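## Task

r1 begins in the delivery room and r2 in the mail room; the connecting door is locked, but a service window stands open. The delivery room table holds five parcels, each marked on top with a mail stop code, and the letter trays on the mail room shelf carry codes on their fronts. Every parcel whose code matches a tray must end fully within that tray's walls. Parcels without a match stay on the table, and the trays stay on the shelf. Finish by releasing everything and moving the robots away. A robot that falls or is left tilted fails the task, and nothing counts as placed if only a robot is holding it there at the end.

## Robot and tools

Robots: r1 and r2 are identical Hello Robot Stretch 3 units. Each has a two-wheel differential base (0.33 m long, 0.34 m wide, passive omni wheel at the rear), a lift on a vertical mast, and one telescoping arm that sticks out to the robot's RIGHT side. The base cannot strafe; to move the gripper forward or back you drive the base. Turning in place pivots about the point between the drive wheels, 0.05 m behind the front edge. With arm retracted and wrist folded, the swept turning radius is 0.28 m; an unfolded level wrist reaches beyond that.

Frames: base frame has its origin on the floor between the drive wheels, x forward, y left, z up. hand_pose is reported in this frame, at the point where closed fingertips meet; with all wrist joints at zero its x axis is up, y points back along the arm toward the mast, z toward the rear. Odometry frame equals the base frame at the start of the scene. Each robot reports only in its own frames, so relative positions between robots must come from images, lidar_m, wrist_depth_mm and head_depth_mm.

execute_actions: argument "actions" is a list holding one action object or none (empty list just returns state and pictures). The action is keyed by "r1" and/or "r2". Under each robot: "base" with exactly one of translate_m (metres, relative drive from the base's last reported position, forward positive, -1 to 1) or rotate_rad (radians, relative turn in place, counter-clockwise/left positive, -3.2 to 3.2). "joints" is a map of absolute targets by name: lift_m 0 to 1.1 (arm height), arm_m 0 to 0.52 (extension), wrist_yaw_rad -1.345 to 4.42 (0 along the arm, positive toward the front, 3.0 folded over the base), wrist_pitch_rad -1.57 to 0.451 (0 level, negative tips fingers down), wrist_roll_rad -2.911 to 2.911 (0 fingers side by side), gripper_m -0.089 to 0.179 (larger is more open; actual fingertip gap is smaller, by about 0.007 nearly closed to 0.025 fully open, zero below 0.007), head_pan_rad -3.953 to 1.73 (0 forward, positive left, -1.57 along the arm), head_tilt_rad -1.53 to 0.419 (negative down). Optional "contact_limits": {"arm_m": effort percent 1 to 100} halts arm motion at that effort (contact_stop); lower is gentler but too low stops immediately, and values above the maximum are capped. All commanded motions start together. Omitted joints or bases may still be driving to earlier targets. Unknown keys or out-of-range numbers reject the whole call. "cameras" picks images: r1_head_camera, r1_nav_camera, r1_wrist_camera, r2_head_camera, r2_nav_camera, r2_wrist_camera, or "all"; omitted or null gives all, [] gives none. If a result reports a stop, later motion calls in the same reply are skipped.

wait: seconds 0 to 10; commands nothing and returns state and images. zoom_image: camera name plus region [x0, y0, x1, y1] in pixels from the top-left, at most 504 by 504, on that camera's most recent full image. finished_scene: pass the current scene number; it is final and reports success, then the next scene's task follows.

Result lines: base_status and joint_status give how each motion of the last accepted action ended: done (for the base, wheels turned the commanded amount, even with slip), off_target (stopped short and may still push), contact_stop, time_out, torque_fault (these drop the target and hold where stopped, except slack or disabled joints). on_its_own covers uncommanded parts; "held at" is the target held, not the position. motor_effort is percent of maximum, positive toward larger joint values, bracket shows peak; readings carry a fixed bias plus noise. Positive wheel effort pushes forward. An at-rest effort outside its rest range suggests pushing or carrying. lidar_m: 12 distances in metres, 30-degree sectors starting straight ahead and going counter-clockwise (4th left, 7th behind, 10th right), scan plane 0.17 m high, range 0.15 to 12, "-" means nothing; it sees table legs not tops, misses glass and thin legs, and its own mast/parts can block sectors 5, 6, 9, 10 when the lift is low. wrist_depth_mm (45 to 1000) and head_depth_mm (280 to 4000, sideways image) are 7x7 grids of median depth in mm. base_odometry counts wheel turns (slip included); heading -3.142 to 3.142, left positive; turned_by_wheels and turned_by_imu give turn since last result. base_tilt in degrees, forward and right positive, with a fixed bias of up to about 4.

Speed: full base speed only when lift below 0.30, arm below 0.03 and wrist yaw above 2.54; otherwise slow.

Gripper: close to a value below the object's width to grip; open to at least 0.02 above the contact value to release. Neither the reading nor done confirms a grasp.

Cautions: Never let the two robots press together; once bases touch, any further drive is a hard press that ends the run, and two robots travel slightly different distances on the same command. Fold or unfold the wrist only with lift between 0.32 and 0.95, pitch -0.4, roll near 0; after folding, lift may drop to 0.25. If yaw is below -0.4, keep pitch at -0.5 or lower. Arm and lift stop and go slack on firm contact; a slack lift may sink under load. Base, wrist and head have no contact stop. Wrist servos overloaded for several seconds shut off for 10 s. Pushing the arm against something rigid with the gripper above roughly 0.45 m, repeating a push after a contact_stop, driving while gripping something fixed, or snagging furniture (especially reversing) can tip a robot; if tilted, reverse the last move in small steps, pull the gripper free, and lower the lift to about 0.2. Avoid drops, slips, slams and hard hits. Loose objects may get nudged occasionally. Less robot motion time is better.

Each tool is called by a JSON object that holds its "api" and its "payload".

## Session

I'll start by looking at the current state.

{"api": "execute_actions", "payload": {"actions": []}}

Scene clock: 0.00 s.
r1.base_odometry: x=+0.000 y=+0.000 heading=+0.000 (m, m, rad; r1's odometry frame)
r1.turned_by_wheels: +0.000 (rad since the last result)
r1.turned_by_imu: +0.000 (rad since the last result)
r1.base_tilt: forward=+1.5 right=-0.6 (deg)
r1.lidar_m: 1.41 1.71 3.26 1.15 0.80 0.75 0.77 0.99 1.04 1.06 1.39 3.13
r1.head_depth_mm: 1998 3115 3789 3793 3760 3042 2067 / 2028 3168 3963 3964 - 3014 2072 / 2029 3174 - - - 2629 2007 / 2056 2932 - - - 1545 1896 / 2056 3229 - - 2230 2432 2039 / 1865 3270 - - 2183 2584 2036 / 1784 3261 - - 2164 2662 1850
r1.base_status: not commanded
r1.joint_positions: lift_m=+0.362 arm_m=+0.000 wrist_yaw_rad=+3.092 wrist_pitch_rad=-0.343 wrist_roll_rad=+0.020 gripper_m=+0.037 head_pan_rad=-0.003 head_tilt_rad=-0.003
r1.joint_status: not commanded
r1.motor_effort: left_wheel=+1 right_wheel=+0 lift_m=+26 arm_m=-1 wrist_yaw_rad=+1 wrist_pitch_rad=+8 wrist_roll_rad=+0 gripper_m=+0 head_pan_rad=-1 head_tilt_rad=+2 (%)
r1.hand_pose: x=-0.0097 y=+0.0879 z=+0.3922 quat_wxyz=(+0.139, +0.706, +0.102, +0.687) (m; r1's base frame)
r1.wrist_depth_mm: 621 739 - - - - - / 630 764 - - - - - / 649 814 - - - - - / 679 845 - 930 944 922 949 / 692 759 - 747 760 753 750 / 613 609 - 620 620 620 627 / 531 529 521 541 531 534 534
r2.base_odometry: x=+0.000 y=+0.000 heading=+0.000 (m, m, rad; r2's odometry frame)
r2.turned_by_wheels: +0.000 (rad since the last result)
r2.turned_by_imu: +0.000 (rad since the last result)
r2.base_tilt: forward=-0.6 right=+0.0 (deg)
r2.lidar_m: 1.14 2.13 2.27 2.71 3.35 3.37 2.80 2.47 1.70 1.06 0.94 0.95
r2.head_depth_mm: 1042 1039 1038 1028 1023 1022 1015 / 1145 1144 1128 1127 1117 1109 1102 / 1265 1261 1252 1250 1230 1230 1216 / 1416 1406 1398 1382 1375 1370 1356 / 1604 1602 1578 1562 1559 1540 1525 / 1838 1837 1810 1799 1779 1753 1753 / 2031 2174 2136 2125 2085 2075 2060
r2.base_status: not commanded
r2.joint_positions: lift_m=+0.575 arm_m=-0.001 wrist_yaw_rad=+3.022 wrist_pitch_rad=-0.385 wrist_roll_rad=-0.004 gripper_m=+0.037 head_pan_rad=+0.020 head_tilt_rad=+0.007
r2.joint_status: not commanded
r2.motor_effort: left_wheel=-2 right_wheel=+0 lift_m=+27 arm_m=+0 wrist_yaw_rad=-1 wrist_pitch_rad=+8 wrist_roll_rad=+0 gripper_m=+1 head_pan_rad=+1 head_tilt_rad=+3 (%)
r2.hand_pose: x=+0.0060 y=+0.0826 z=+0.5954 quat_wxyz=(+0.177, +0.699, +0.094, +0.686) (m; r2's base frame)
r2.wrist_depth_mm: - - - - - - - / - - - - - - - / - - - - - - - / - - - - - - - / - - - - - - - / 853 846 - 806 868 851 817 / 730 718 - 715 710 695 694
pictures: r1_head_camera (sideways: a quarter turn clockwise sets it upright), r1_nav_camera (sideways: a quarter turn counterclockwise sets it upright), r1_wrist_camera, r2_head_camera (sideways: a quarter turn clockwise sets it upright), r2_nav_camera (sideways: a quarter turn counterclockwise sets it upright), r2_wrist_camera
Images, in order (width x height): r1_head_camera 896x504, r1_nav_camera 672x504, r1_wrist_camera 644x364, r2_head_camera 896x504, r2_nav_camera 672x504, r2_wrist_camera 644x364.

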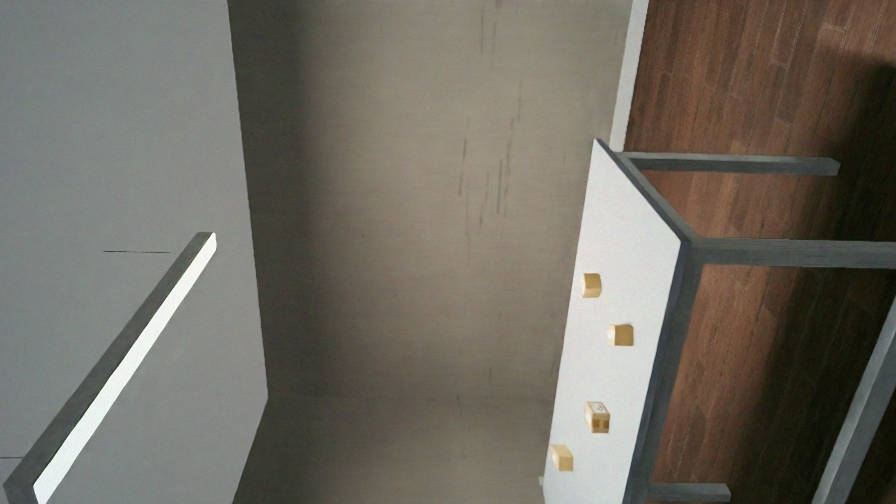

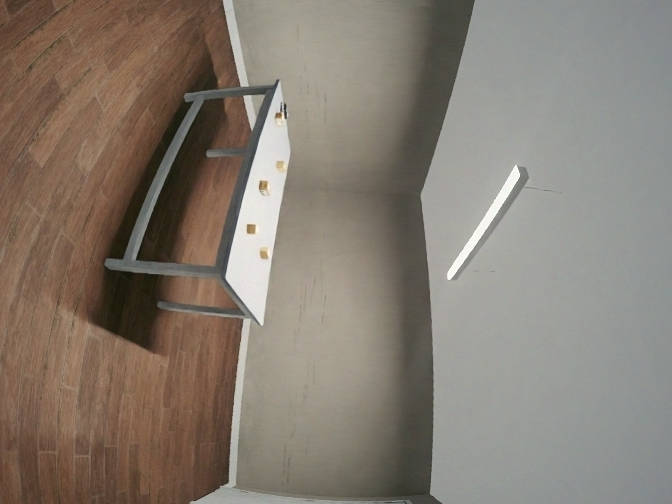

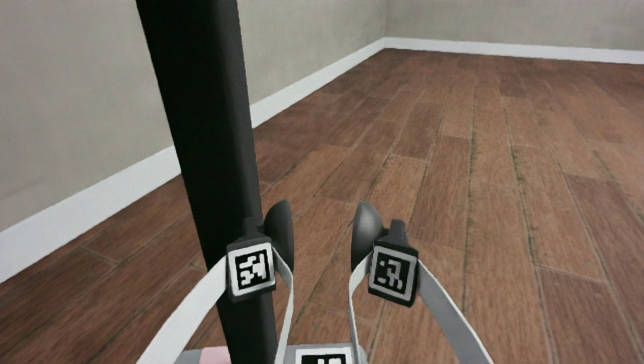

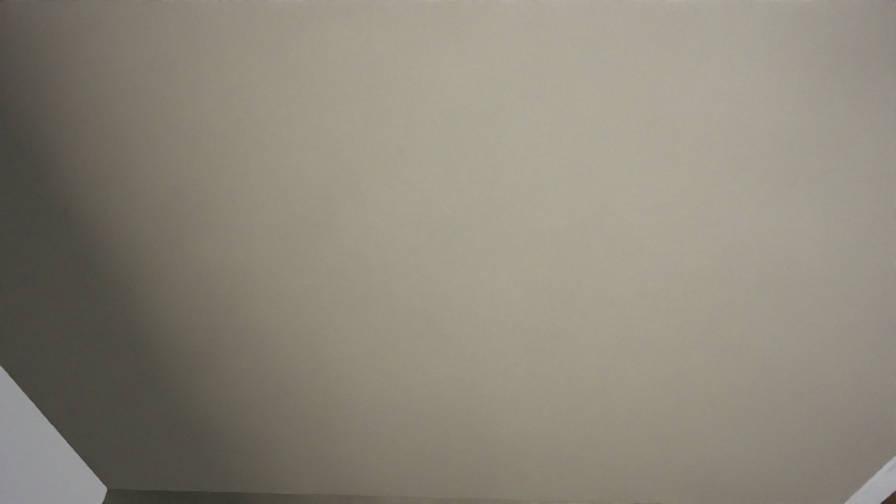

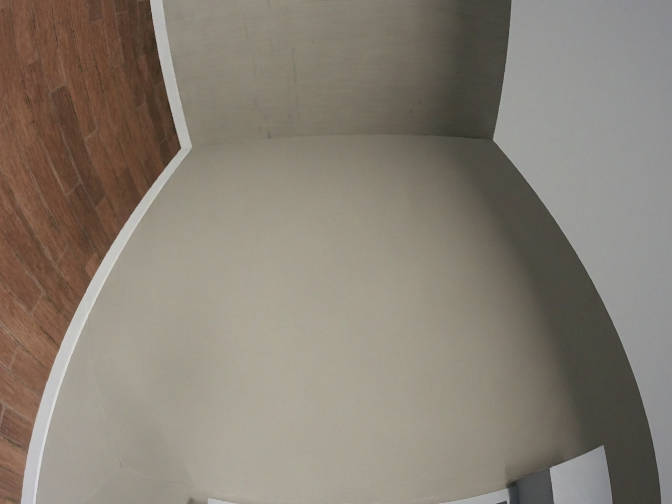

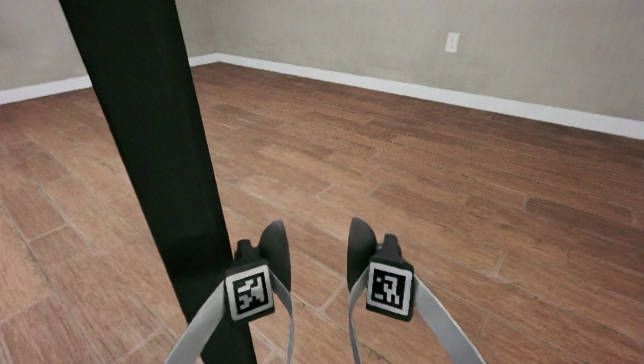

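{"api": "execute_actions", "payload": {"actions": [{"r1": {"joints": {"head_pan_rad": -1.2, "head_tilt_rad": -0.3}}, "r2": {"joints": {"head_pan_rad": -1.5, "head_tilt_rad": -0.3}}}], "cameras": ["r1_head_camera", "r1_nav_camera", "r2_head_camera", "r2_nav_camera"]}}

Scene clock: 2.13 s.
r1.base_odometry: x=+0.000 y=+0.000 heading=+0.000 (m, m, rad; r1's odometry frame)
r1.turned_by_wheels: +0.000 (rad since the last result)
r1.turned_by_imu: +0.001 (rad since the last result)
r1.base_tilt: forward=+1.5 right=-0.6 (deg)
r1.lidar_m: 1.42 1.71 3.25 1.15 0.80 0.75 0.76 0.99 1.04 1.06 1.38 3.09
r1.head_depth_mm: 1019 1055 1110 1152 1214 1280 1349 / 1105 1158 1214 1284 1351 1424 1427 / 1216 1283 1344 1431 1531 1620 1457 / 1357 1436 1519 1623 1738 1770 1457 / 1523 1636 1722 1879 2038 1818 1454 / 1828 - 2260 2245 2334 1828 1454 / 2035 2233 2465 2720 2434 1811 1451
r1.base_status: not commanded
r1.joint_positions: lift_m=+0.362 arm_m=+0.000 wrist_yaw_rad=+3.092 wrist_pitch_rad=-0.343 wrist_roll_rad=+0.020 gripper_m=+0.037 head_pan_rad=-1.193 head_tilt_rad=-0.296
r1.joint_status: all done
r1.motor_effort: left_wheel=+1(1) right_wheel=+0(0) lift_m=+25(26) arm_m=-1(1) wrist_yaw_rad=+0(1) wrist_pitch_rad=+8(8) wrist_roll_rad=+0(0) gripper_m=+0(0) head_pan_rad=-4(46) head_tilt_rad=-2(30) (%)
r1.hand_pose: x=-0.0097 y=+0.0879 z=+0.3922 quat_wxyz=(+0.139, +0.706, +0.102, +0.687) (m; r1's base frame)
r1.wrist_depth_mm: 617 733 - - - - - / 645 777 - - - - - / 653 817 - - - - - / 684 871 - 950 958 948 962 / 685 736 - 752 763 756 752 / 618 619 - 622 601 622 625 / 522 529 524 536 531 526 526
r2.base_odometry: x=+0.000 y=+0.000 heading=+0.000 (m, m, rad; r2's odometry frame)
r2.turned_by_wheels: +0.000 (rad since the last result)
r2.turned_by_imu: +0.000 (rad since the last result)
r2.base_tilt: forward=-0.6 right=+0.0 (deg)
r2.lidar_m: 1.14 2.14 2.27 2.71 3.35 3.37 2.80 2.47 1.70 1.06 0.95 0.95
r2.head_depth_mm: 1307 1395 1483 1562 1686 1863 1644 / 1201 1273 1349 1448 1547 1670 1635 / 1115 1173 1239 1314 1401 1494 1553 / 1038 1084 1143 1215 1282 1361 1450 / 979 1029 1082 1138 1167 1241 1322 / - - - - 1056 1148 1215 / - - - - 988 1067 1125
r2.base_status: not commanded
r2.joint_positions: lift_m=+0.575 arm_m=-0.001 wrist_yaw_rad=+3.022 wrist_pitch_rad=-0.385 wrist_roll_rad=-0.004 gripper_m=+0.037 head_pan_rad=-1.493 head_tilt_rad=-0.296
r2.joint_status: all done
r2.motor_effort: left_wheel=-1(1) right_wheel=+0(0) lift_m=+27(28) arm_m=-1(1) wrist_yaw_rad=-1(0) wrist_pitch_rad=+9(8) wrist_roll_rad=+1(0) gripper_m=+0(1) head_pan_rad=-2(32) head_tilt_rad=-3(31) (%)
r2.hand_pose: x=+0.0060 y=+0.0826 z=+0.5954 quat_wxyz=(+0.177, +0.699, +0.094, +0.686) (m; r2's base frame)
r2.wrist_depth_mm: - - - - - - - / - - - - - - - / - - - - - - - / - - - - - - - / - - - - - - - / 850 850 - 820 837 839 839 / 705 725 - 718 712 720 709
pictures: r1_head_camera (sideways: a quarter turn clockwise sets it upright), r1_nav_camera (sideways: a quarter turn counterclockwise sets it upright), r2_head_camera (sideways: a quarter turn clockwise sets it upright), r2_nav_camera (sideways: a quarter turn counterclockwise sets it upright)
Images, in order (width x height): r1_head_camera 896x504, r1_nav_camera 672x504, r2_head_camera 896x504, r2_nav_camera 672x504.

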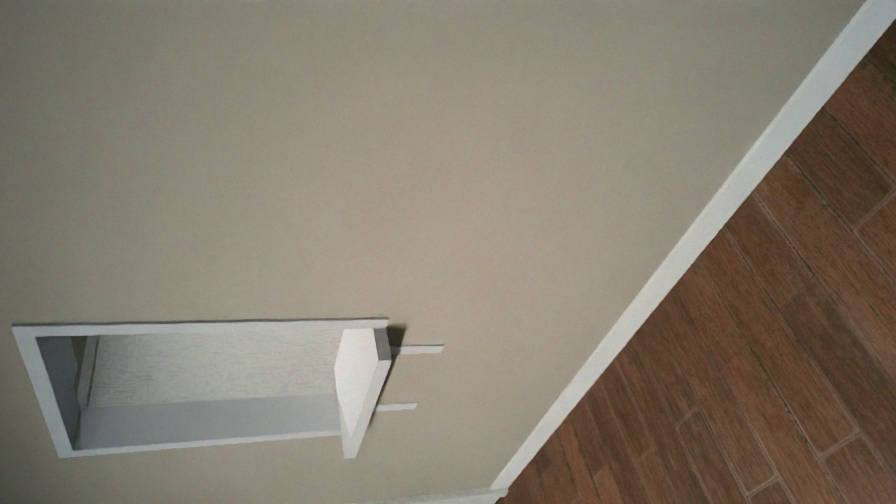

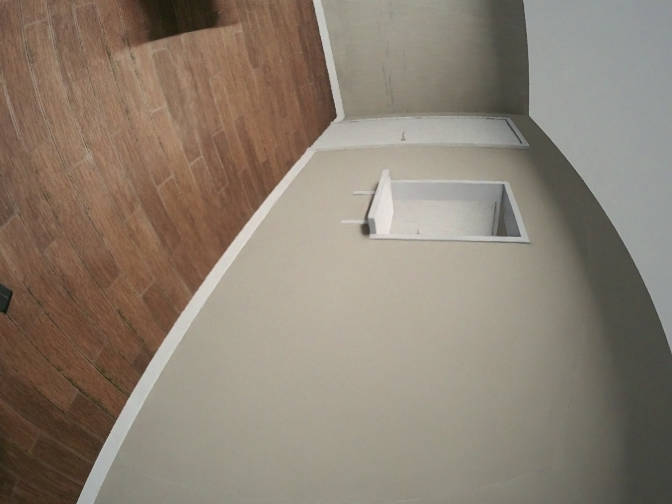

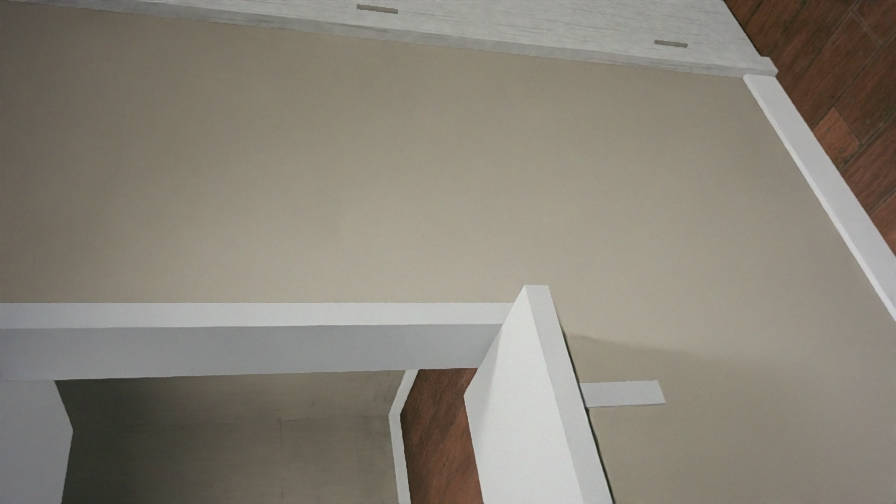

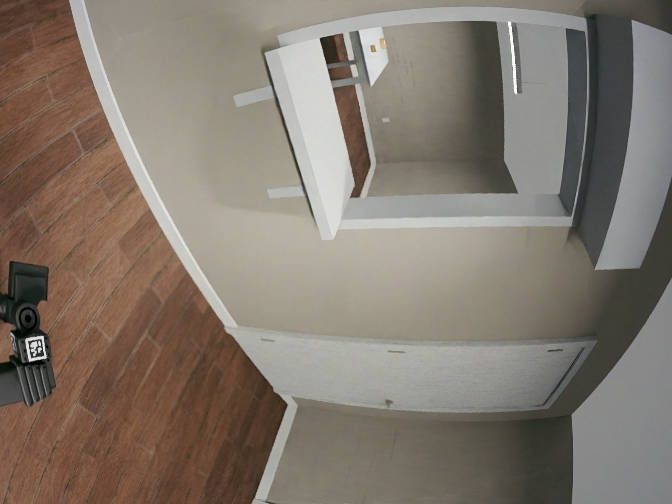

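{"api": "execute_actions", "payload": {"actions": [{"r1": {"joints": {"head_pan_rad": 0.3, "head_tilt_rad": -0.35}}, "r2": {"joints": {"head_pan_rad": -3.2, "head_tilt_rad": -0.3}}}], "cameras": ["r1_head_camera", "r1_nav_camera", "r2_head_camera", "r2_nav_camera"]}}

Scene clock: 4.37 s.
r1.base_odometry: x=+0.000 y=+0.000 heading=+0.000 (m, m, rad; r1's odometry frame)
r1.turned_by_wheels: +0.000 (rad since the last result)
r1.turned_by_imu: +0.001 (rad since the last result)
r1.base_tilt: forward=+1.5 right=-0.6 (deg)
r1.lidar_m: 1.42 1.71 3.27 1.16 0.80 0.75 0.76 0.99 1.04 1.06 1.38 3.10
r1.head_depth_mm: 3699 3948 - 1690 2227 1760 1411 / - - - 1683 2208 1686 1412 / - - - 2847 2331 1745 1396 / - - - 2950 2217 1728 1399 / 3685 3988 3896 3175 2214 1722 1390 / 3399 3596 3705 2964 2263 1737 1396 / 3115 3308 3520 3407 2272 1719 1397
r1.base_status: not commanded
r1.joint_positions: lift_m=+0.362 arm_m=+0.000 wrist_yaw_rad=+3.092 wrist_pitch_rad=-0.343 wrist_roll_rad=+0.020 gripper_m=+0.037 head_pan_rad=+0.293 head_tilt_rad=-0.345
r1.joint_status: all done
r1.motor_effort: left_wheel=+1(1) right_wheel=+0(0) lift_m=+25(25) arm_m=-1(1) wrist_yaw_rad=+0(0) wrist_pitch_rad=+8(8) wrist_roll_rad=+0(0) gripper_m=+0(0) head_pan_rad=+4(45) head_tilt_rad=-3(11) (%)
r1.hand_pose: x=-0.0097 y=+0.0879 z=+0.3922 quat_wxyz=(+0.139, +0.706, +0.102, +0.687) (m; r1's base frame)
r1.wrist_depth_mm: 624 736 - - - - - / 633 766 - - - - - / 656 800 - - - - - / 680 851 - 947 946 936 942 / 686 751 - 732 733 757 759 / 616 608 - 623 610 618 618 / 520 524 521 541 526 529 530
r2.base_odometry: x=+0.000 y=+0.000 heading=+0.000 (m, m, rad; r2's odometry frame)
r2.turned_by_wheels: +0.000 (rad since the last result)
r2.turned_by_imu: +0.000 (rad since the last result)
r2.base_tilt: forward=-0.5 right=+0.0 (deg)
r2.lidar_m: 1.14 2.13 2.27 2.71 3.34 3.36 2.80 2.46 1.70 1.06 0.95 0.95
r2.head_depth_mm: 3372 3483 3643 3703 2905 2090 1651 / 3661 3792 3895 - 2914 2103 1634 / 3487 3669 3981 - 2882 2097 1637 / 3180 3303 3492 3664 2879 2086 1630 / 2883 3019 3166 3298 2845 2074 1628 / 2648 2793 2924 3032 2848 2063 1620 / 2481 2575 2677 2768 2793 2068 1620
r2.base_status: not commanded
r2.joint_positions: lift_m=+0.575 arm_m=-0.001 wrist_yaw_rad=+3.022 wrist_pitch_rad=-0.385 wrist_roll_rad=-0.004 gripper_m=+0.037 head_pan_rad=-3.193 head_tilt_rad=-0.296
r2.joint_status: all done
r2.motor_effort: left_wheel=-1(1) right_wheel=+0(0) lift_m=+27(27) arm_m=-1(1) wrist_yaw_rad=+0(1) wrist_pitch_rad=+9(9) wrist_roll_rad=+0(0) gripper_m=+0(0) head_pan_rad=-3(35) head_tilt_rad=-2(2) (%)
r2.hand_pose: x=+0.0060 y=+0.0826 z=+0.5954 quat_wxyz=(+0.177, +0.699, +0.094, +0.686) (m; r2's base frame)
r2.wrist_depth_mm: - - - - - - - / - - - - - - - / - - - - - - - / - - - - - - - / - - - - - - - / 847 843 - 795 864 820 841 / 718 722 - 717 728 716 706
pictures: r1_head_camera (sideways: a quarter turn clockwise sets it upright), r1_nav_camera (sideways: a quarter turn counterclockwise sets it upright), r2_head_camera (sideways: a quarter turn clockwise sets it upright), r2_nav_camera (sideways: a quarter turn counterclockwise sets it upright)
Images, in order (width x height): r1_head_camera 896x504, r1_nav_camera 672x504, r2_head_camera 896x504, r2_nav_camera 672x504.

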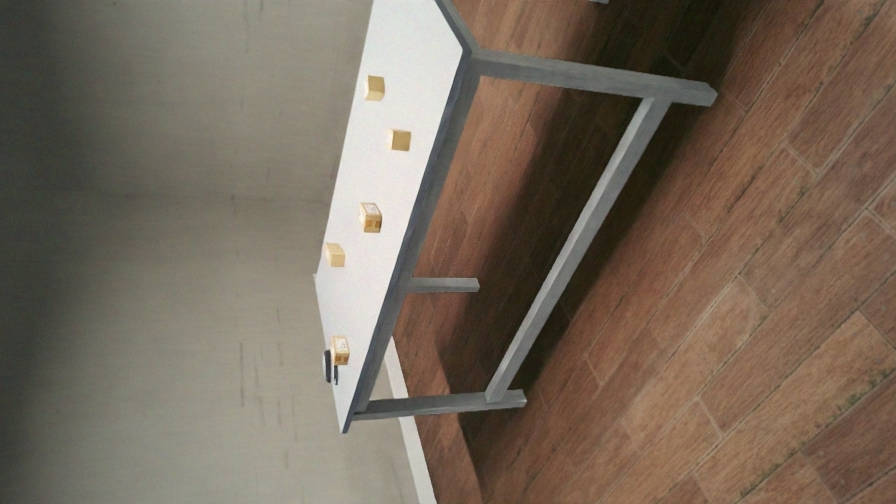

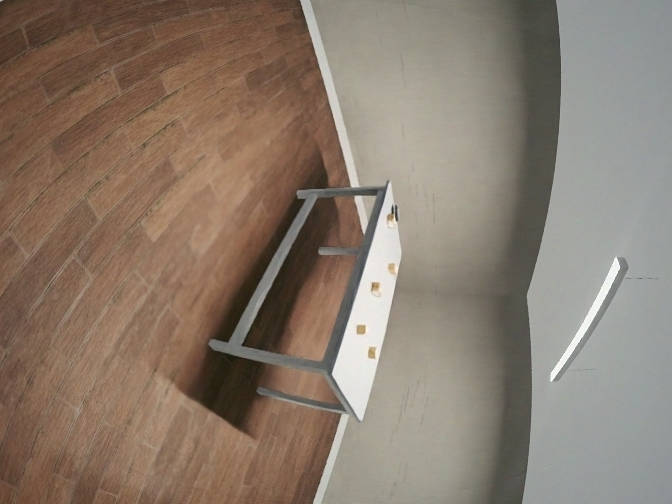

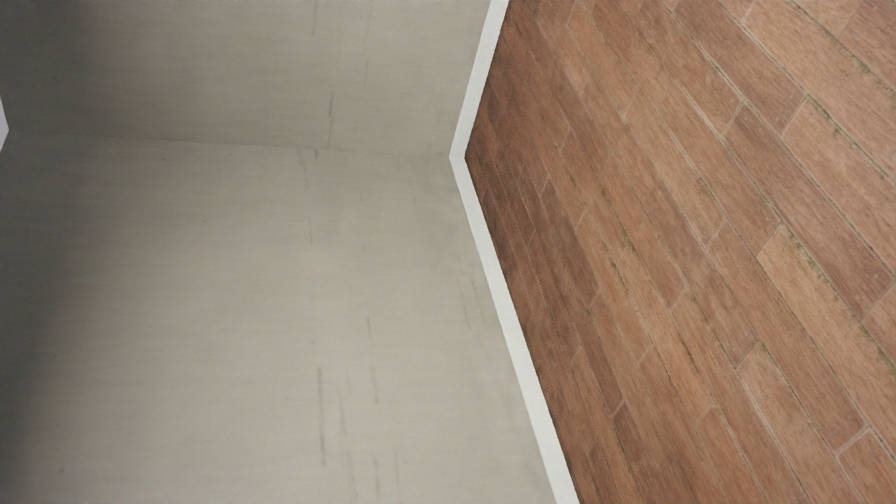

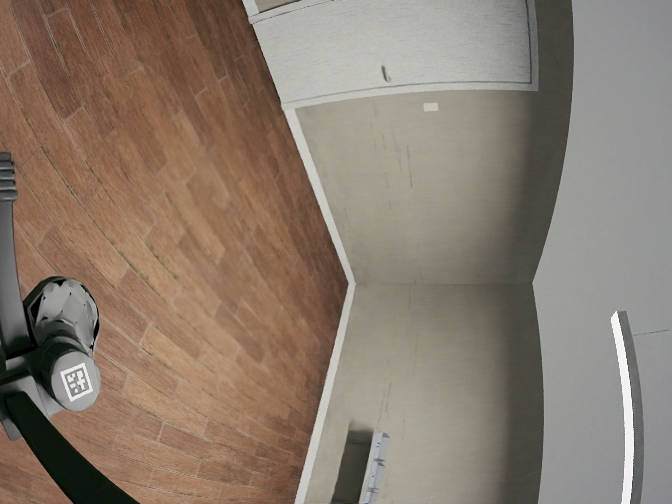

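{"api": "execute_actions", "payload": {"actions": [{"r2": {"joints": {"head_pan_rad": -3.95, "head_tilt_rad": -0.2}}}], "cameras": ["r2_head_camera", "r2_nav_camera"]}}

{"api": "zoom_image", "payload": {"camera": "r2_head_camera", "region": [300, 0, 600, 300]}}

Scene clock: 7.47 s.
r1.base_odometry: x=+0.000 y=+0.000 heading=+0.000 (m, m, rad; r1's odometry frame)
r1.turned_by_wheels: +0.000 (rad since the last result)
r1.turned_by_imu: +0.001 (rad since the last result)
r1.base_tilt: forward=+1.5 right=-0.6 (deg)
r1.lidar_m: 1.42 1.70 3.26 1.16 0.80 0.75 0.76 1.00 1.04 1.06 1.38 3.10
r1.head_depth_mm: 3766 3900 - 1690 2193 1753 1406 / - - - 1679 2218 1681 1408 / - - - 2845 2316 1745 1395 / - - - 3026 2193 1752 1396 / 3677 3964 3879 3163 2213 1736 1402 / 3360 3604 3741 3012 2296 1707 1395 / 3091 3288 3510 3303 2308 1723 1383
r1.base_status: not commanded
r1.joint_positions: lift_m=+0.362 arm_m=+0.000 wrist_yaw_rad=+3.092 wrist_pitch_rad=-0.343 wrist_roll_rad=+0.020 gripper_m=+0.037 head_pan_rad=+0.293 head_tilt_rad=-0.345
r1.joint_status: not commanded
r1.motor_effort: left_wheel=+1(1) right_wheel=+0(0) lift_m=+25(25) arm_m=-1(1) wrist_yaw_rad=+0(1) wrist_pitch_rad=+8(8) wrist_roll_rad=+0(0) gripper_m=+0(0) head_pan_rad=+3(5) head_tilt_rad=-2(3) (%)
r1.hand_pose: x=-0.0097 y=+0.0879 z=+0.3922 quat_wxyz=(+0.139, +0.706, +0.102, +0.687) (m; r1's base frame)
r1.wrist_depth_mm: 612 728 - - - - - / 643 773 - - - - - / 650 816 - - - - - / 683 840 - 943 955 925 942 / 686 731 - 753 776 744 747 / 620 609 - 616 611 623 626 / 524 527 524 544 530 536 530
r2.base_odometry: x=+0.000 y=+0.000 heading=+0.000 (m, m, rad; r2's odometry frame)
r2.turned_by_wheels: +0.000 (rad since the last result)
r2.turned_by_imu: +0.000 (rad since the last result)
r2.base_tilt: forward=-0.5 right=+0.0 (deg)
r2.lidar_m: 1.14 2.14 2.27 2.72 3.35 3.38 2.80 2.47 1.70 1.06 0.95 0.95
r2.head_depth_mm: - - - - - - - / - - - - - - - / 3062 3165 3294 3440 3576 2380 1837 / 3062 3199 3292 3408 3512 2369 1794 / 3073 3185 3325 3437 3459 2341 1791 / 3081 3201 3256 3441 3435 2362 1799 / 3116 3231 3368 3475 3422 2336 1774
r2.base_status: not commanded
r2.joint_positions: lift_m=+0.575 arm_m=-0.001 wrist_yaw_rad=+3.022 wrist_pitch_rad=-0.385 wrist_roll_rad=-0.004 gripper_m=+0.037 head_pan_rad=-3.926 head_tilt_rad=-0.211
r2.joint_status: head_pan_rad off_target (ended at -3.926, target -3.950); the others done
joint sent to its limit — the command would take r2.head_pan_rad past its lower limit, so that joint was sent only as far as its limit.
r2.motor_effort: left_wheel=-1(1) right_wheel=+0(1) lift_m=+27(27) arm_m=+0(0) wrist_yaw_rad=+0(0) wrist_pitch_rad=+9(9) wrist_roll_rad=+0(1) gripper_m=+0(1) head_pan_rad=-2(30) head_tilt_rad=+7(20) (%)
r2.hand_pose: x=+0.0060 y=+0.0826 z=+0.5954 quat_wxyz=(+0.177, +0.699, +0.094, +0.686) (m; r2's base frame)
r2.wrist_depth_mm: - - - - - - - / - - - - - - - / - - - - - - - / - - - - - - - / - - - - - - - / 828 837 - 806 854 820 857 / 707 730 - 727 741 691 719
pictures: r2_head_camera (sideways: a quarter turn clockwise sets it upright), r2_nav_camera (sideways: a quarter turn counterclockwise sets it upright)
Images, in order (width x height): r2_head_camera 896x504, r2_nav_camera 672x504.

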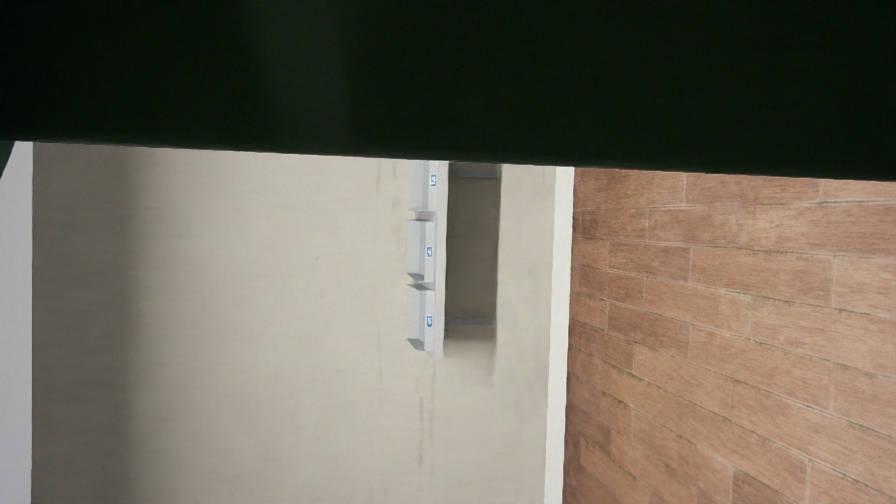

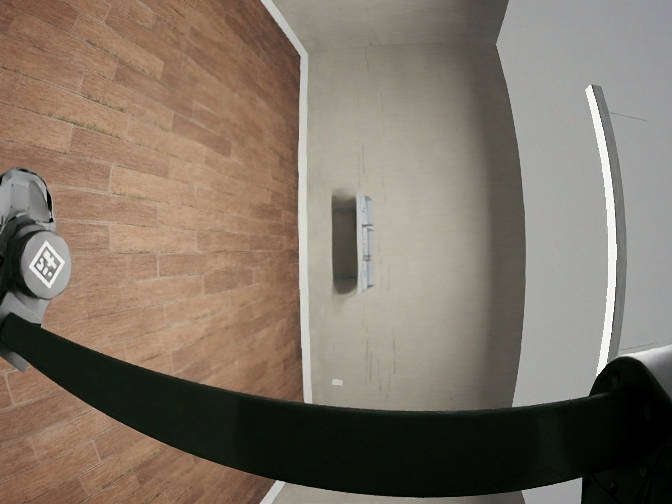

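Region (300, 0, 600, 300) of r2_head_camera's 896x504 image, scaled by 1.680, with more detail than that image has.

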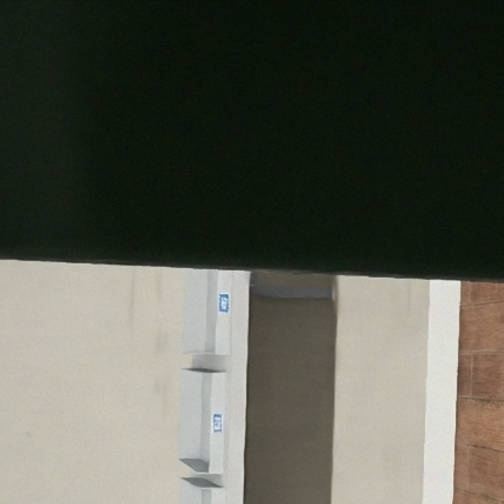

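{"api": "zoom_image", "payload": {"camera": "r2_head_camera", "region": [395, 160, 475, 360]}}

Region (395, 160, 475, 360) of r2_head_camera's 896x504 image, scaled by 2.520, with more detail than that image has; it fills the left 202 columns of this view, and the rest is white.

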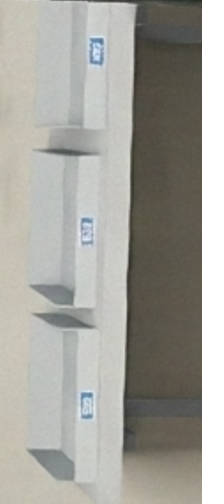

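{"api": "execute_actions", "payload": {"actions": [{"r1": {"joints": {"lift_m": 0.27}}, "r2": {"base": {"rotate_rad": 2.33}, "joints": {"lift_m": 0.27, "head_pan_rad": 0.0, "head_tilt_rad": -0.2}}}], "cameras": ["r2_head_camera"]}}

{"api": "execute_actions", "payload": {"actions": [{"r1": {"base": {"translate_m": 1.0}, "joints": {"head_pan_rad": 0.3, "head_tilt_rad": -0.6}}, "r2": {"base": {"translate_m": 1.0}}}], "cameras": ["r1_head_camera", "r2_head_camera"]}}

Scene clock: 29.17 s.
r1.base_odometry: x=+0.000 y=+0.000 heading=+0.000 (m, m, rad; r1's odometry frame)
r1.turned_by_wheels: +0.000 (rad since the last result)
r1.turned_by_imu: +0.002 (rad since the last result)
r1.base_tilt: forward=+1.5 right=-0.7 (deg)
r1.lidar_m: 1.41 1.70 3.26 1.16 0.80 0.75 0.76 0.99 1.04 1.06 1.38 3.11
r1.head_depth_mm: 3790 3957 - 1695 2206 1758 1411 / - - - 1671 2203 1685 1414 / - - - 2857 2319 1747 1402 / - - - 3020 2206 1736 1397 / 3664 3937 3912 3181 2199 1734 1392 / 3336 3598 3672 2958 2268 1740 1395 / 3149 3320 3468 3411 2294 1729 1396
r1.base_status: not commanded
r1.joint_positions: lift_m=+0.270 arm_m=+0.000 wrist_yaw_rad=+3.092 wrist_pitch_rad=-0.344 wrist_roll_rad=+0.020 gripper_m=+0.037 head_pan_rad=+0.293 head_tilt_rad=-0.345
r1.joint_status: all done
r1.motor_effort: left_wheel=+1(1) right_wheel=-1(0) lift_m=+22(22) arm_m=-1(0) wrist_yaw_rad=+0(1) wrist_pitch_rad=+9(9) wrist_roll_rad=+0(0) gripper_m=+0(0) head_pan_rad=+3(4) head_tilt_rad=-3(3) (%)
r1.hand_pose: x=-0.0098 y=+0.0877 z=+0.2997 quat_wxyz=(+0.140, +0.706, +0.103, +0.687) (m; r1's base frame)
r1.wrist_depth_mm: 619 733 - - - - - / 641 769 - - - - - / 653 808 - - - - - / 668 755 - 779 772 772 769 / 610 610 - 614 628 613 611 / 500 508 - 520 496 498 507 / 441 - - - 433 428 431
r2.base_odometry: x=+0.000 y=+0.000 heading=+2.330 (m, m, rad; r2's odometry frame)
r2.turned_by_wheels: +2.330 (rad since the last result)
r2.turned_by_imu: +2.366 (rad since the last result)
r2.base_tilt: forward=-0.5 right=+0.0 (deg)
r2.lidar_m: 3.36 3.40 2.55 2.46 1.30 0.97 0.95 0.99 1.39 2.26 2.37 3.32
r2.head_depth_mm: 3065 3170 3256 3413 3504 2375 1820 / 3054 3146 3254 3381 3437 2388 1809 / 3070 3171 3257 3403 3435 2360 1801 / 3024 3201 3243 3396 3471 2388 1799 / 3095 3199 3317 3355 3476 2371 1797 / 3086 3158 3316 3441 3444 2358 1780 / 3087 3175 3283 3436 3447 2346 1780
r2.base_status: done
r2.joint_positions: lift_m=+0.271 arm_m=-0.001 wrist_yaw_rad=+3.022 wrist_pitch_rad=-0.385 wrist_roll_rad=-0.004 gripper_m=+0.037 head_pan_rad=-0.007 head_tilt_rad=-0.211
r2.joint_status: all done
r2.motor_effort: left_wheel=-3(13) right_wheel=+2(8) lift_m=+12(21) arm_m=-1(0) wrist_yaw_rad=-1(1) wrist_pitch_rad=+9(8) wrist_roll_rad=+1(0) gripper_m=+1(0) head_pan_rad=+3(34) head_tilt_rad=+7(7) (%)
r2.hand_pose: x=+0.0060 y=+0.0826 z=+0.2907 quat_wxyz=(+0.177, +0.699, +0.094, +0.686) (m; r2's base frame)
r2.wrist_depth_mm: - - - - - - - / - - - - - - - / - - - - - - - / 757 746 767 748 740 735 725 / 587 597 619 585 586 583 583 / 494 488 - 504 488 484 480 / 437 - - - 410 408 412
pictures: r2_head_camera (sideways: a quarter turn clockwise sets it upright)
Images, in order (width x height): r2_head_camera 896x504.

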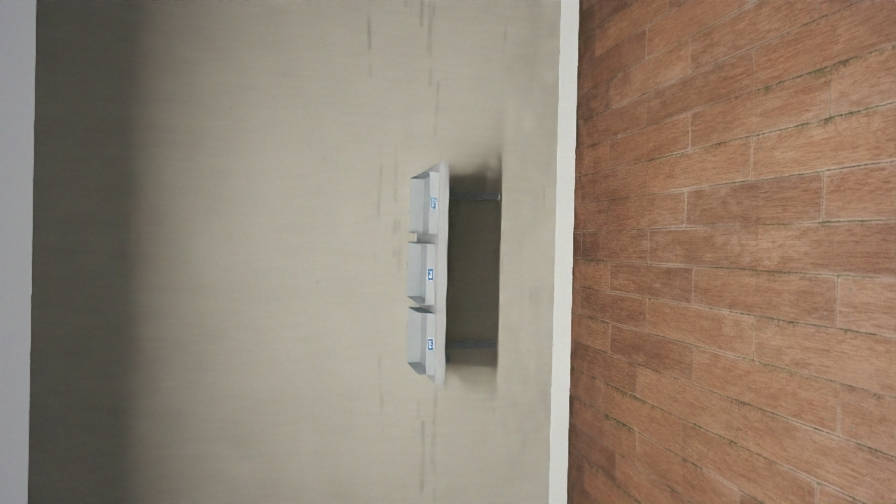

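Scene clock: 34.10 s.
r1.base_odometry: x=+1.000 y=+0.000 heading=+0.000 (m, m, rad; r1's odometry frame)
r1.turned_by_wheels: +0.000 (rad since the last result)
r1.turned_by_imu: +0.006 (rad since the last result)
r1.base_tilt: forward=+1.5 right=-0.6 (deg)
r1.lidar_m: 0.42 0.52 1.20 2.53 1.75 1.65 1.68 1.57 1.48 1.51 1.97 1.03
r1.head_depth_mm: 2884 3119 2984 900 711 1375 1204 / 3122 3418 1224 898 707 613 1181 / 3373 3736 1228 894 706 1315 992 / 3496 3798 1222 860 725 1410 1132 / 3156 3362 1216 892 1560 1384 1202 / 2913 3058 1217 892 1702 1345 1201 / 2672 2771 1208 999 1649 1409 1200
r1.base_status: done
r1.joint_positions: lift_m=+0.270 arm_m=+0.000 wrist_yaw_rad=+3.092 wrist_pitch_rad=-0.345 wrist_roll_rad=+0.020 gripper_m=+0.037 head_pan_rad=+0.293 head_tilt_rad=-0.593
r1.joint_status: all done
r1.motor_effort: left_wheel=+0(12) right_wheel=+0(3) lift_m=+23(23) arm_m=-1(0) wrist_yaw_rad=+1(1) wrist_pitch_rad=+9(9) wrist_roll_rad=+0(0) gripper_m=+0(0) head_pan_rad=+4(5) head_tilt_rad=-4(27) (%)
r1.hand_pose: x=-0.0098 y=+0.0877 z=+0.2996 quat_wxyz=(+0.140, +0.706, +0.103, +0.687) (m; r1's base frame)
r1.wrist_depth_mm: - - - - - - - / - - - - - - - / - - - - - - 966 / 768 767 - 767 783 768 762 / 603 597 - 600 616 605 609 / 506 510 - 520 495 501 508 / 440 - - - 424 432 431
r2.base_odometry: x=-0.688 y=+0.726 heading=+2.330 (m, m, rad; r2's odometry frame)
r2.turned_by_wheels: +0.000 (rad since the last result)
r2.turned_by_imu: +0.011 (rad since the last result)
r2.base_tilt: forward=-0.5 right=+0.0 (deg)
r2.lidar_m: 2.36 2.49 2.52 2.43 2.57 1.99 1.94 2.05 2.37 2.30 2.42 2.43
r2.head_depth_mm: 2111 2215 2279 2368 2493 2415 1822 / 2121 2216 2272 2331 2408 2395 1807 / 2142 2226 2292 2340 2466 2373 1796 / 2145 2202 2295 2341 2459 2371 1796 / 2144 2227 2294 2338 2498 2352 1785 / 2146 2230 2287 2359 2469 2366 1783 / 2166 2225 2313 2400 2500 2356 1788
r2.base_status: done
r2.joint_positions: lift_m=+0.271 arm_m=-0.001 wrist_yaw_rad=+3.022 wrist_pitch_rad=-0.385 wrist_roll_rad=-0.004 gripper_m=+0.037 head_pan_rad=-0.007 head_tilt_rad=-0.210
r2.joint_status: not commanded
r2.motor_effort: left_wheel=-3(9) right_wheel=+2(8) lift_m=+12(12) arm_m=-1(1) wrist_yaw_rad=-1(0) wrist_pitch_rad=+9(9) wrist_roll_rad=+0(1) gripper_m=+0(1) head_pan_rad=+3(2) head_tilt_rad=+6(6) (%)
r2.hand_pose: x=+0.0060 y=+0.0826 z=+0.2907 quat_wxyz=(+0.177, +0.699, +0.094, +0.686) (m; r2's base frame)
r2.wrist_depth_mm: - - - - - - - / - - - - - - - / - - - - - - - / 747 753 743 749 729 727 735 / 614 592 611 597 581 574 565 / 493 495 - 500 492 479 477 / 433 - - - 407 411 413
pictures: r1_head_camera (sideways: a quarter turn clockwise sets it upright), r2_head_camera (sideways: a quarter turn clockwise sets it upright)
Images, in order (width x height): r1_head_camera 896x504, r2_head_camera 896x504.

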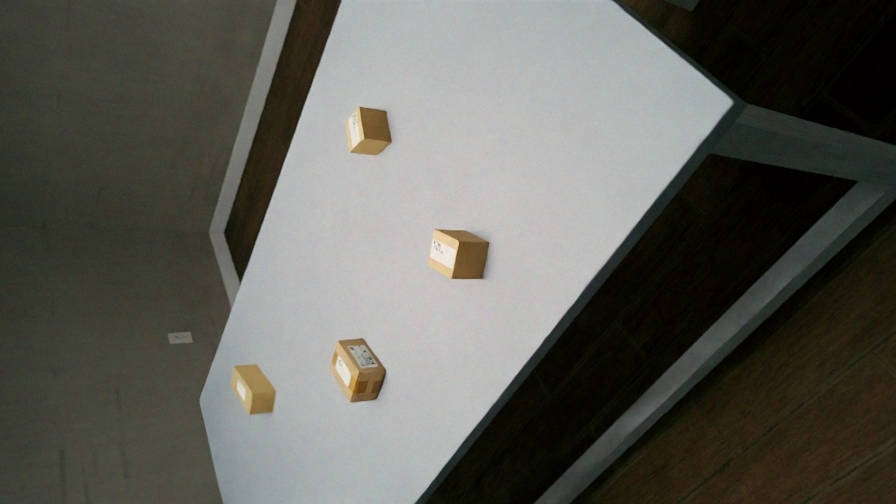

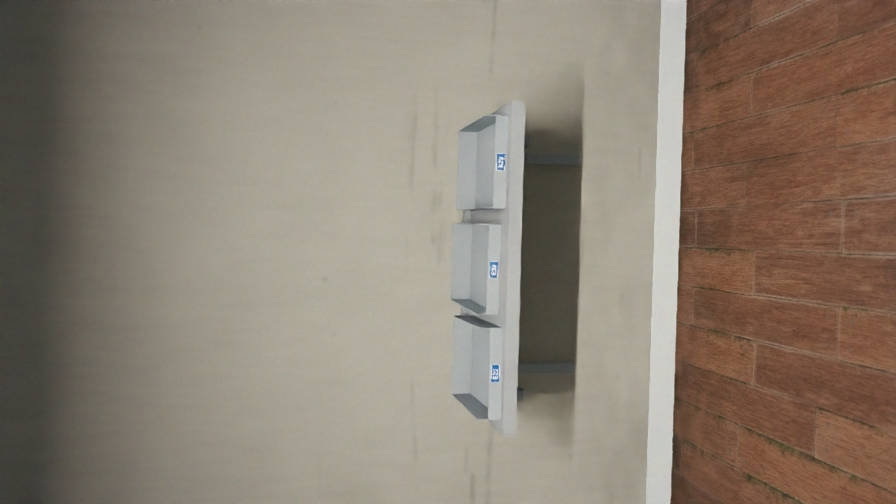

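{"api": "zoom_image", "payload": {"camera": "r2_head_camera", "region": [440, 130, 560, 290]}}

{"api": "zoom_image", "payload": {"camera": "r2_head_camera", "region": [440, 240, 560, 400]}}

{"api": "zoom_image", "payload": {"camera": "r1_head_camera", "region": [320, 90, 520, 290]}}

Region (440, 130, 560, 290) of r2_head_camera's 896x504 image, scaled by 3.150, with more detail than that image has; it fills the left 378 columns of this view, and the rest is white.

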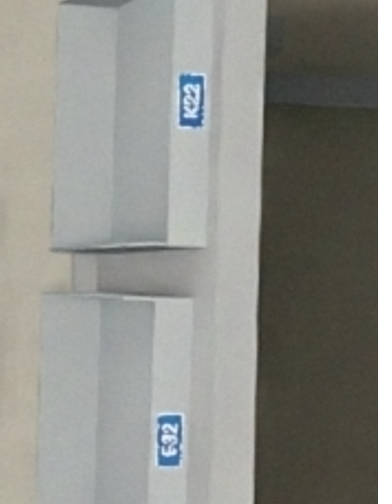

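Region (440, 240, 560, 400) of r2_head_camera's 896x504 image, scaled by 3.150, with more detail than that image has; it fills the left 378 columns of this view, and the rest is white.

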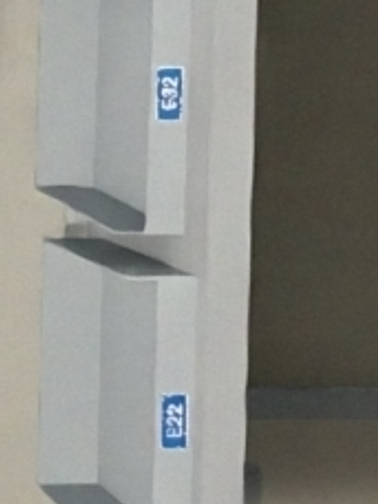

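Region (320, 90, 520, 290) of r1_head_camera's 896x504 image, scaled by 2.520, with more detail than that image has.

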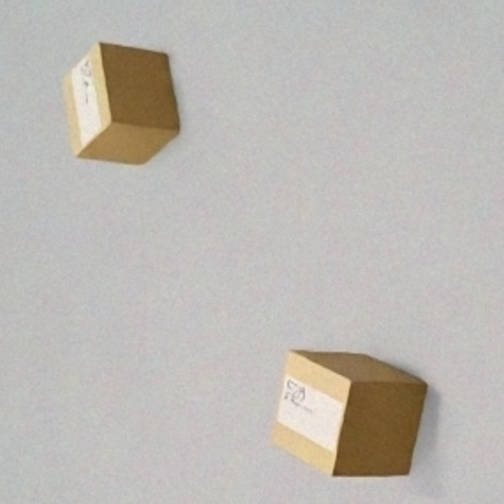

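{"api": "execute_actions", "payload": {"actions": [{"r1": {"base": {"rotate_rad": 1.117}, "joints": {"lift_m": 0.92, "wrist_pitch_rad": -0.4, "head_pan_rad": -0.9, "head_tilt_rad": -0.7}}, "r2": {"base": {"translate_m": 0.8}, "joints": {"head_tilt_rad": -0.4}}}], "cameras": ["r1_head_camera", "r2_head_camera"]}}

Scene clock: 43.77 s.
r1.base_odometry: x=+1.000 y=+0.000 heading=+1.117 (m, m, rad; r1's odometry frame)
r1.turned_by_wheels: +1.117 (rad since the last result)
r1.turned_by_imu: +1.124 (rad since the last result)
r1.base_tilt: forward=+1.6 right=-0.6 (deg)
r1.lidar_m: 1.49 2.35 1.71 1.65 1.71 1.54 1.48 1.54 2.08 1.03 0.42 0.55
r1.head_depth_mm: 2834 3075 1011 793 1478 - - / 3066 3270 1012 789 665 1339 1146 / 3284 3408 999 789 662 874 1120 / 3574 3418 1016 787 1455 1340 1160 / 3437 1398 1005 783 1536 1279 1155 / 3137 1392 987 835 1567 1332 1158 / 2847 1319 1000 1801 1494 1328 1154
r1.base_status: done
r1.joint_positions: lift_m=+0.920 arm_m=+0.000 wrist_yaw_rad=+3.092 wrist_pitch_rad=-0.417 wrist_roll_rad=+0.020 gripper_m=+0.037 head_pan_rad=-0.893 head_tilt_rad=-0.691
r1.joint_status: all done
r1.motor_effort: left_wheel=-1(9) right_wheel=+1(6) lift_m=+27(30) arm_m=+0(1) wrist_yaw_rad=+1(0) wrist_pitch_rad=+8(6) wrist_roll_rad=+0(0) gripper_m=+0(0) head_pan_rad=-4(46) head_tilt_rad=-5(20) (%)
r1.hand_pose: x=-0.0102 y=+0.0793 z=+0.9328 quat_wxyz=(+0.165, +0.702, +0.128, +0.681) (m; r1's base frame)
r1.wrist_depth_mm: - - - - - - - / - - - - - - - / - - - - - - - / - - - - - - - / - - - - - - - / - - - - - - - / - - - - - - -
r2.base_odometry: x=-1.239 y=+1.306 heading=+2.330 (m, m, rad; r2's odometry frame)
r2.turned_by_wheels: +0.000 (rad since the last result)
r2.turned_by_imu: +0.009 (rad since the last result)
r2.base_tilt: forward=-0.6 right=+0.0 (deg)
r2.lidar_m: 1.57 1.66 2.35 2.42 2.55 2.81 2.74 2.89 2.40 2.34 2.12 1.61
r2.head_depth_mm: 1333 1426 1518 1448 1764 1849 1492 / 1337 1421 1520 1442 1779 1846 1493 / 1340 1420 1524 1423 1756 1849 1492 / 1347 1441 1539 1427 1772 1837 1484 / 1350 1441 1534 1333 1798 1829 1480 / 1358 1437 1543 1412 1788 1822 1462 / 1355 1444 1551 1325 1797 1818 1479
r2.base_status: done
r2.joint_positions: lift_m=+0.271 arm_m=-0.001 wrist_yaw_rad=+3.022 wrist_pitch_rad=-0.385 wrist_roll_rad=-0.004 gripper_m=+0.037 head_pan_rad=-0.007 head_tilt_rad=-0.396
r2.joint_status: all done
r2.motor_effort: left_wheel=-3(10) right_wheel=+2(8) lift_m=+12(12) arm_m=+0(1) wrist_yaw_rad=-1(1) wrist_pitch_rad=+8(9) wrist_roll_rad=+1(1) gripper_m=+1(0) head_pan_rad=+2(3) head_tilt_rad=-3(23) (%)
r2.hand_pose: x=+0.0060 y=+0.0826 z=+0.2907 quat_wxyz=(+0.177, +0.699, +0.094, +0.686) (m; r2's base frame)
r2.wrist_depth_mm: - - - - - - - / - - - - - - - / - - - - - - - / 757 755 748 744 728 736 722 / 589 605 613 590 584 576 578 / 498 499 - 503 486 484 480 / 431 - - - 416 406 411
pictures: r1_head_camera (sideways: a quarter turn clockwise sets it upright), r2_head_camera (sideways: a quarter turn clockwise sets it upright)
Images, in order (width x height): r1_head_camera 896x504, r2_head_camera 896x504.

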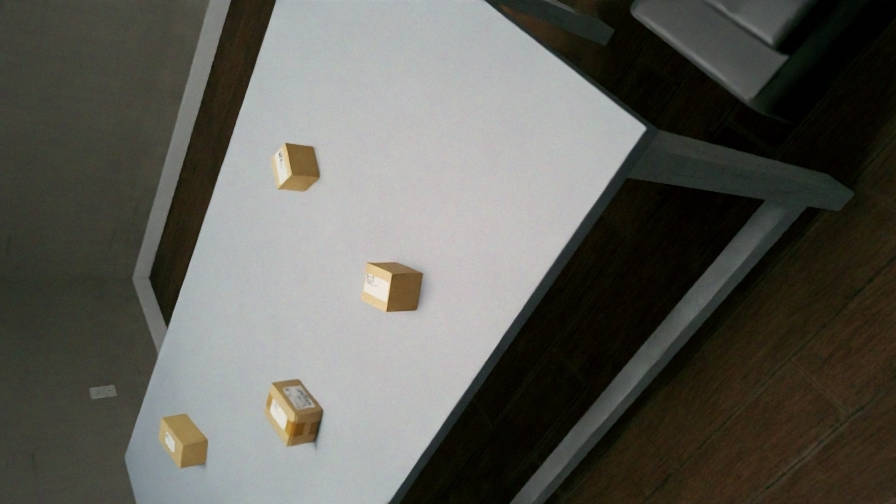

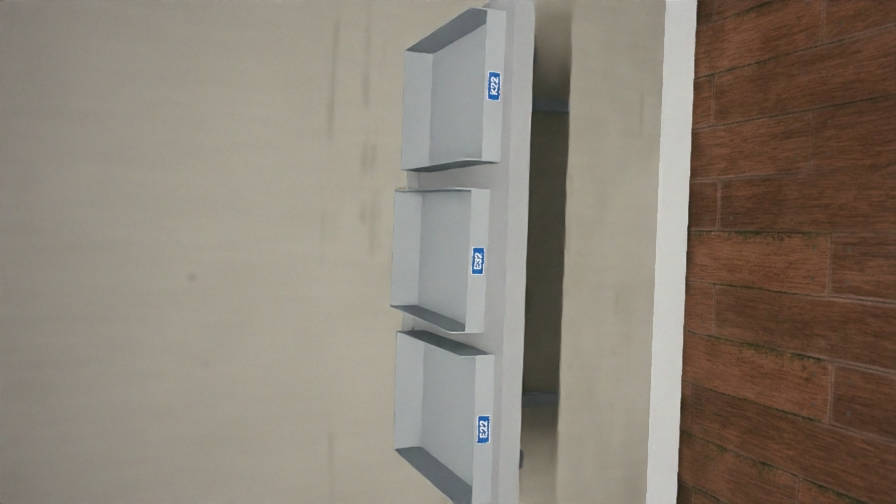

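{"api": "zoom_image", "payload": {"camera": "r2_head_camera", "region": [430, 50, 550, 470]}}

{"api": "zoom_image", "payload": {"camera": "r2_head_camera", "region": [440, 220, 520, 300]}}

{"api": "zoom_image", "payload": {"camera": "r2_head_camera", "region": [440, 390, 520, 470]}}

{"api": "zoom_image", "payload": {"camera": "r2_head_camera", "region": [450, 45, 530, 125]}}

Region (430, 50, 550, 470) of r2_head_camera's 896x504 image, scaled by 1.200, with more detail than that image has; it fills the left 144 columns of this view, and the rest is white.

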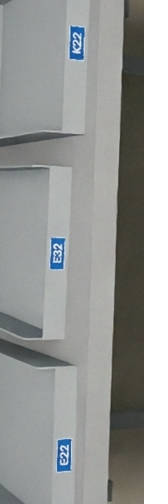

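Region (440, 220, 520, 300) of r2_head_camera's 896x504 image, scaled by 6.300, with more detail than that image has.

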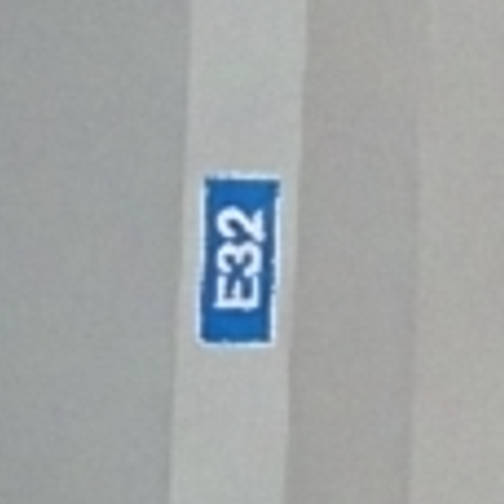

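Region (440, 390, 520, 470) of r2_head_camera's 896x504 image, scaled by 6.300, with more detail than that image has.

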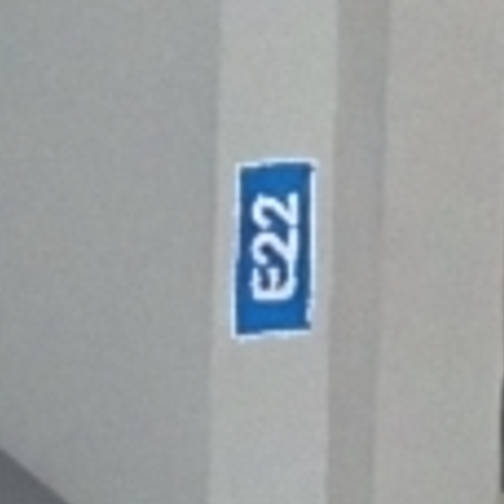

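Region (450, 45, 530, 125) of r2_head_camera's 896x504 image, scaled by 6.300, with more detail than that image has.

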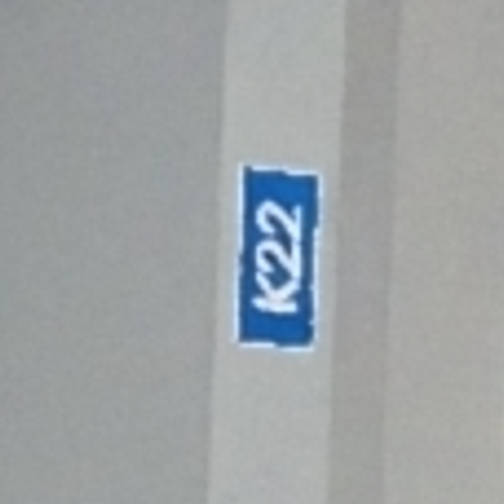

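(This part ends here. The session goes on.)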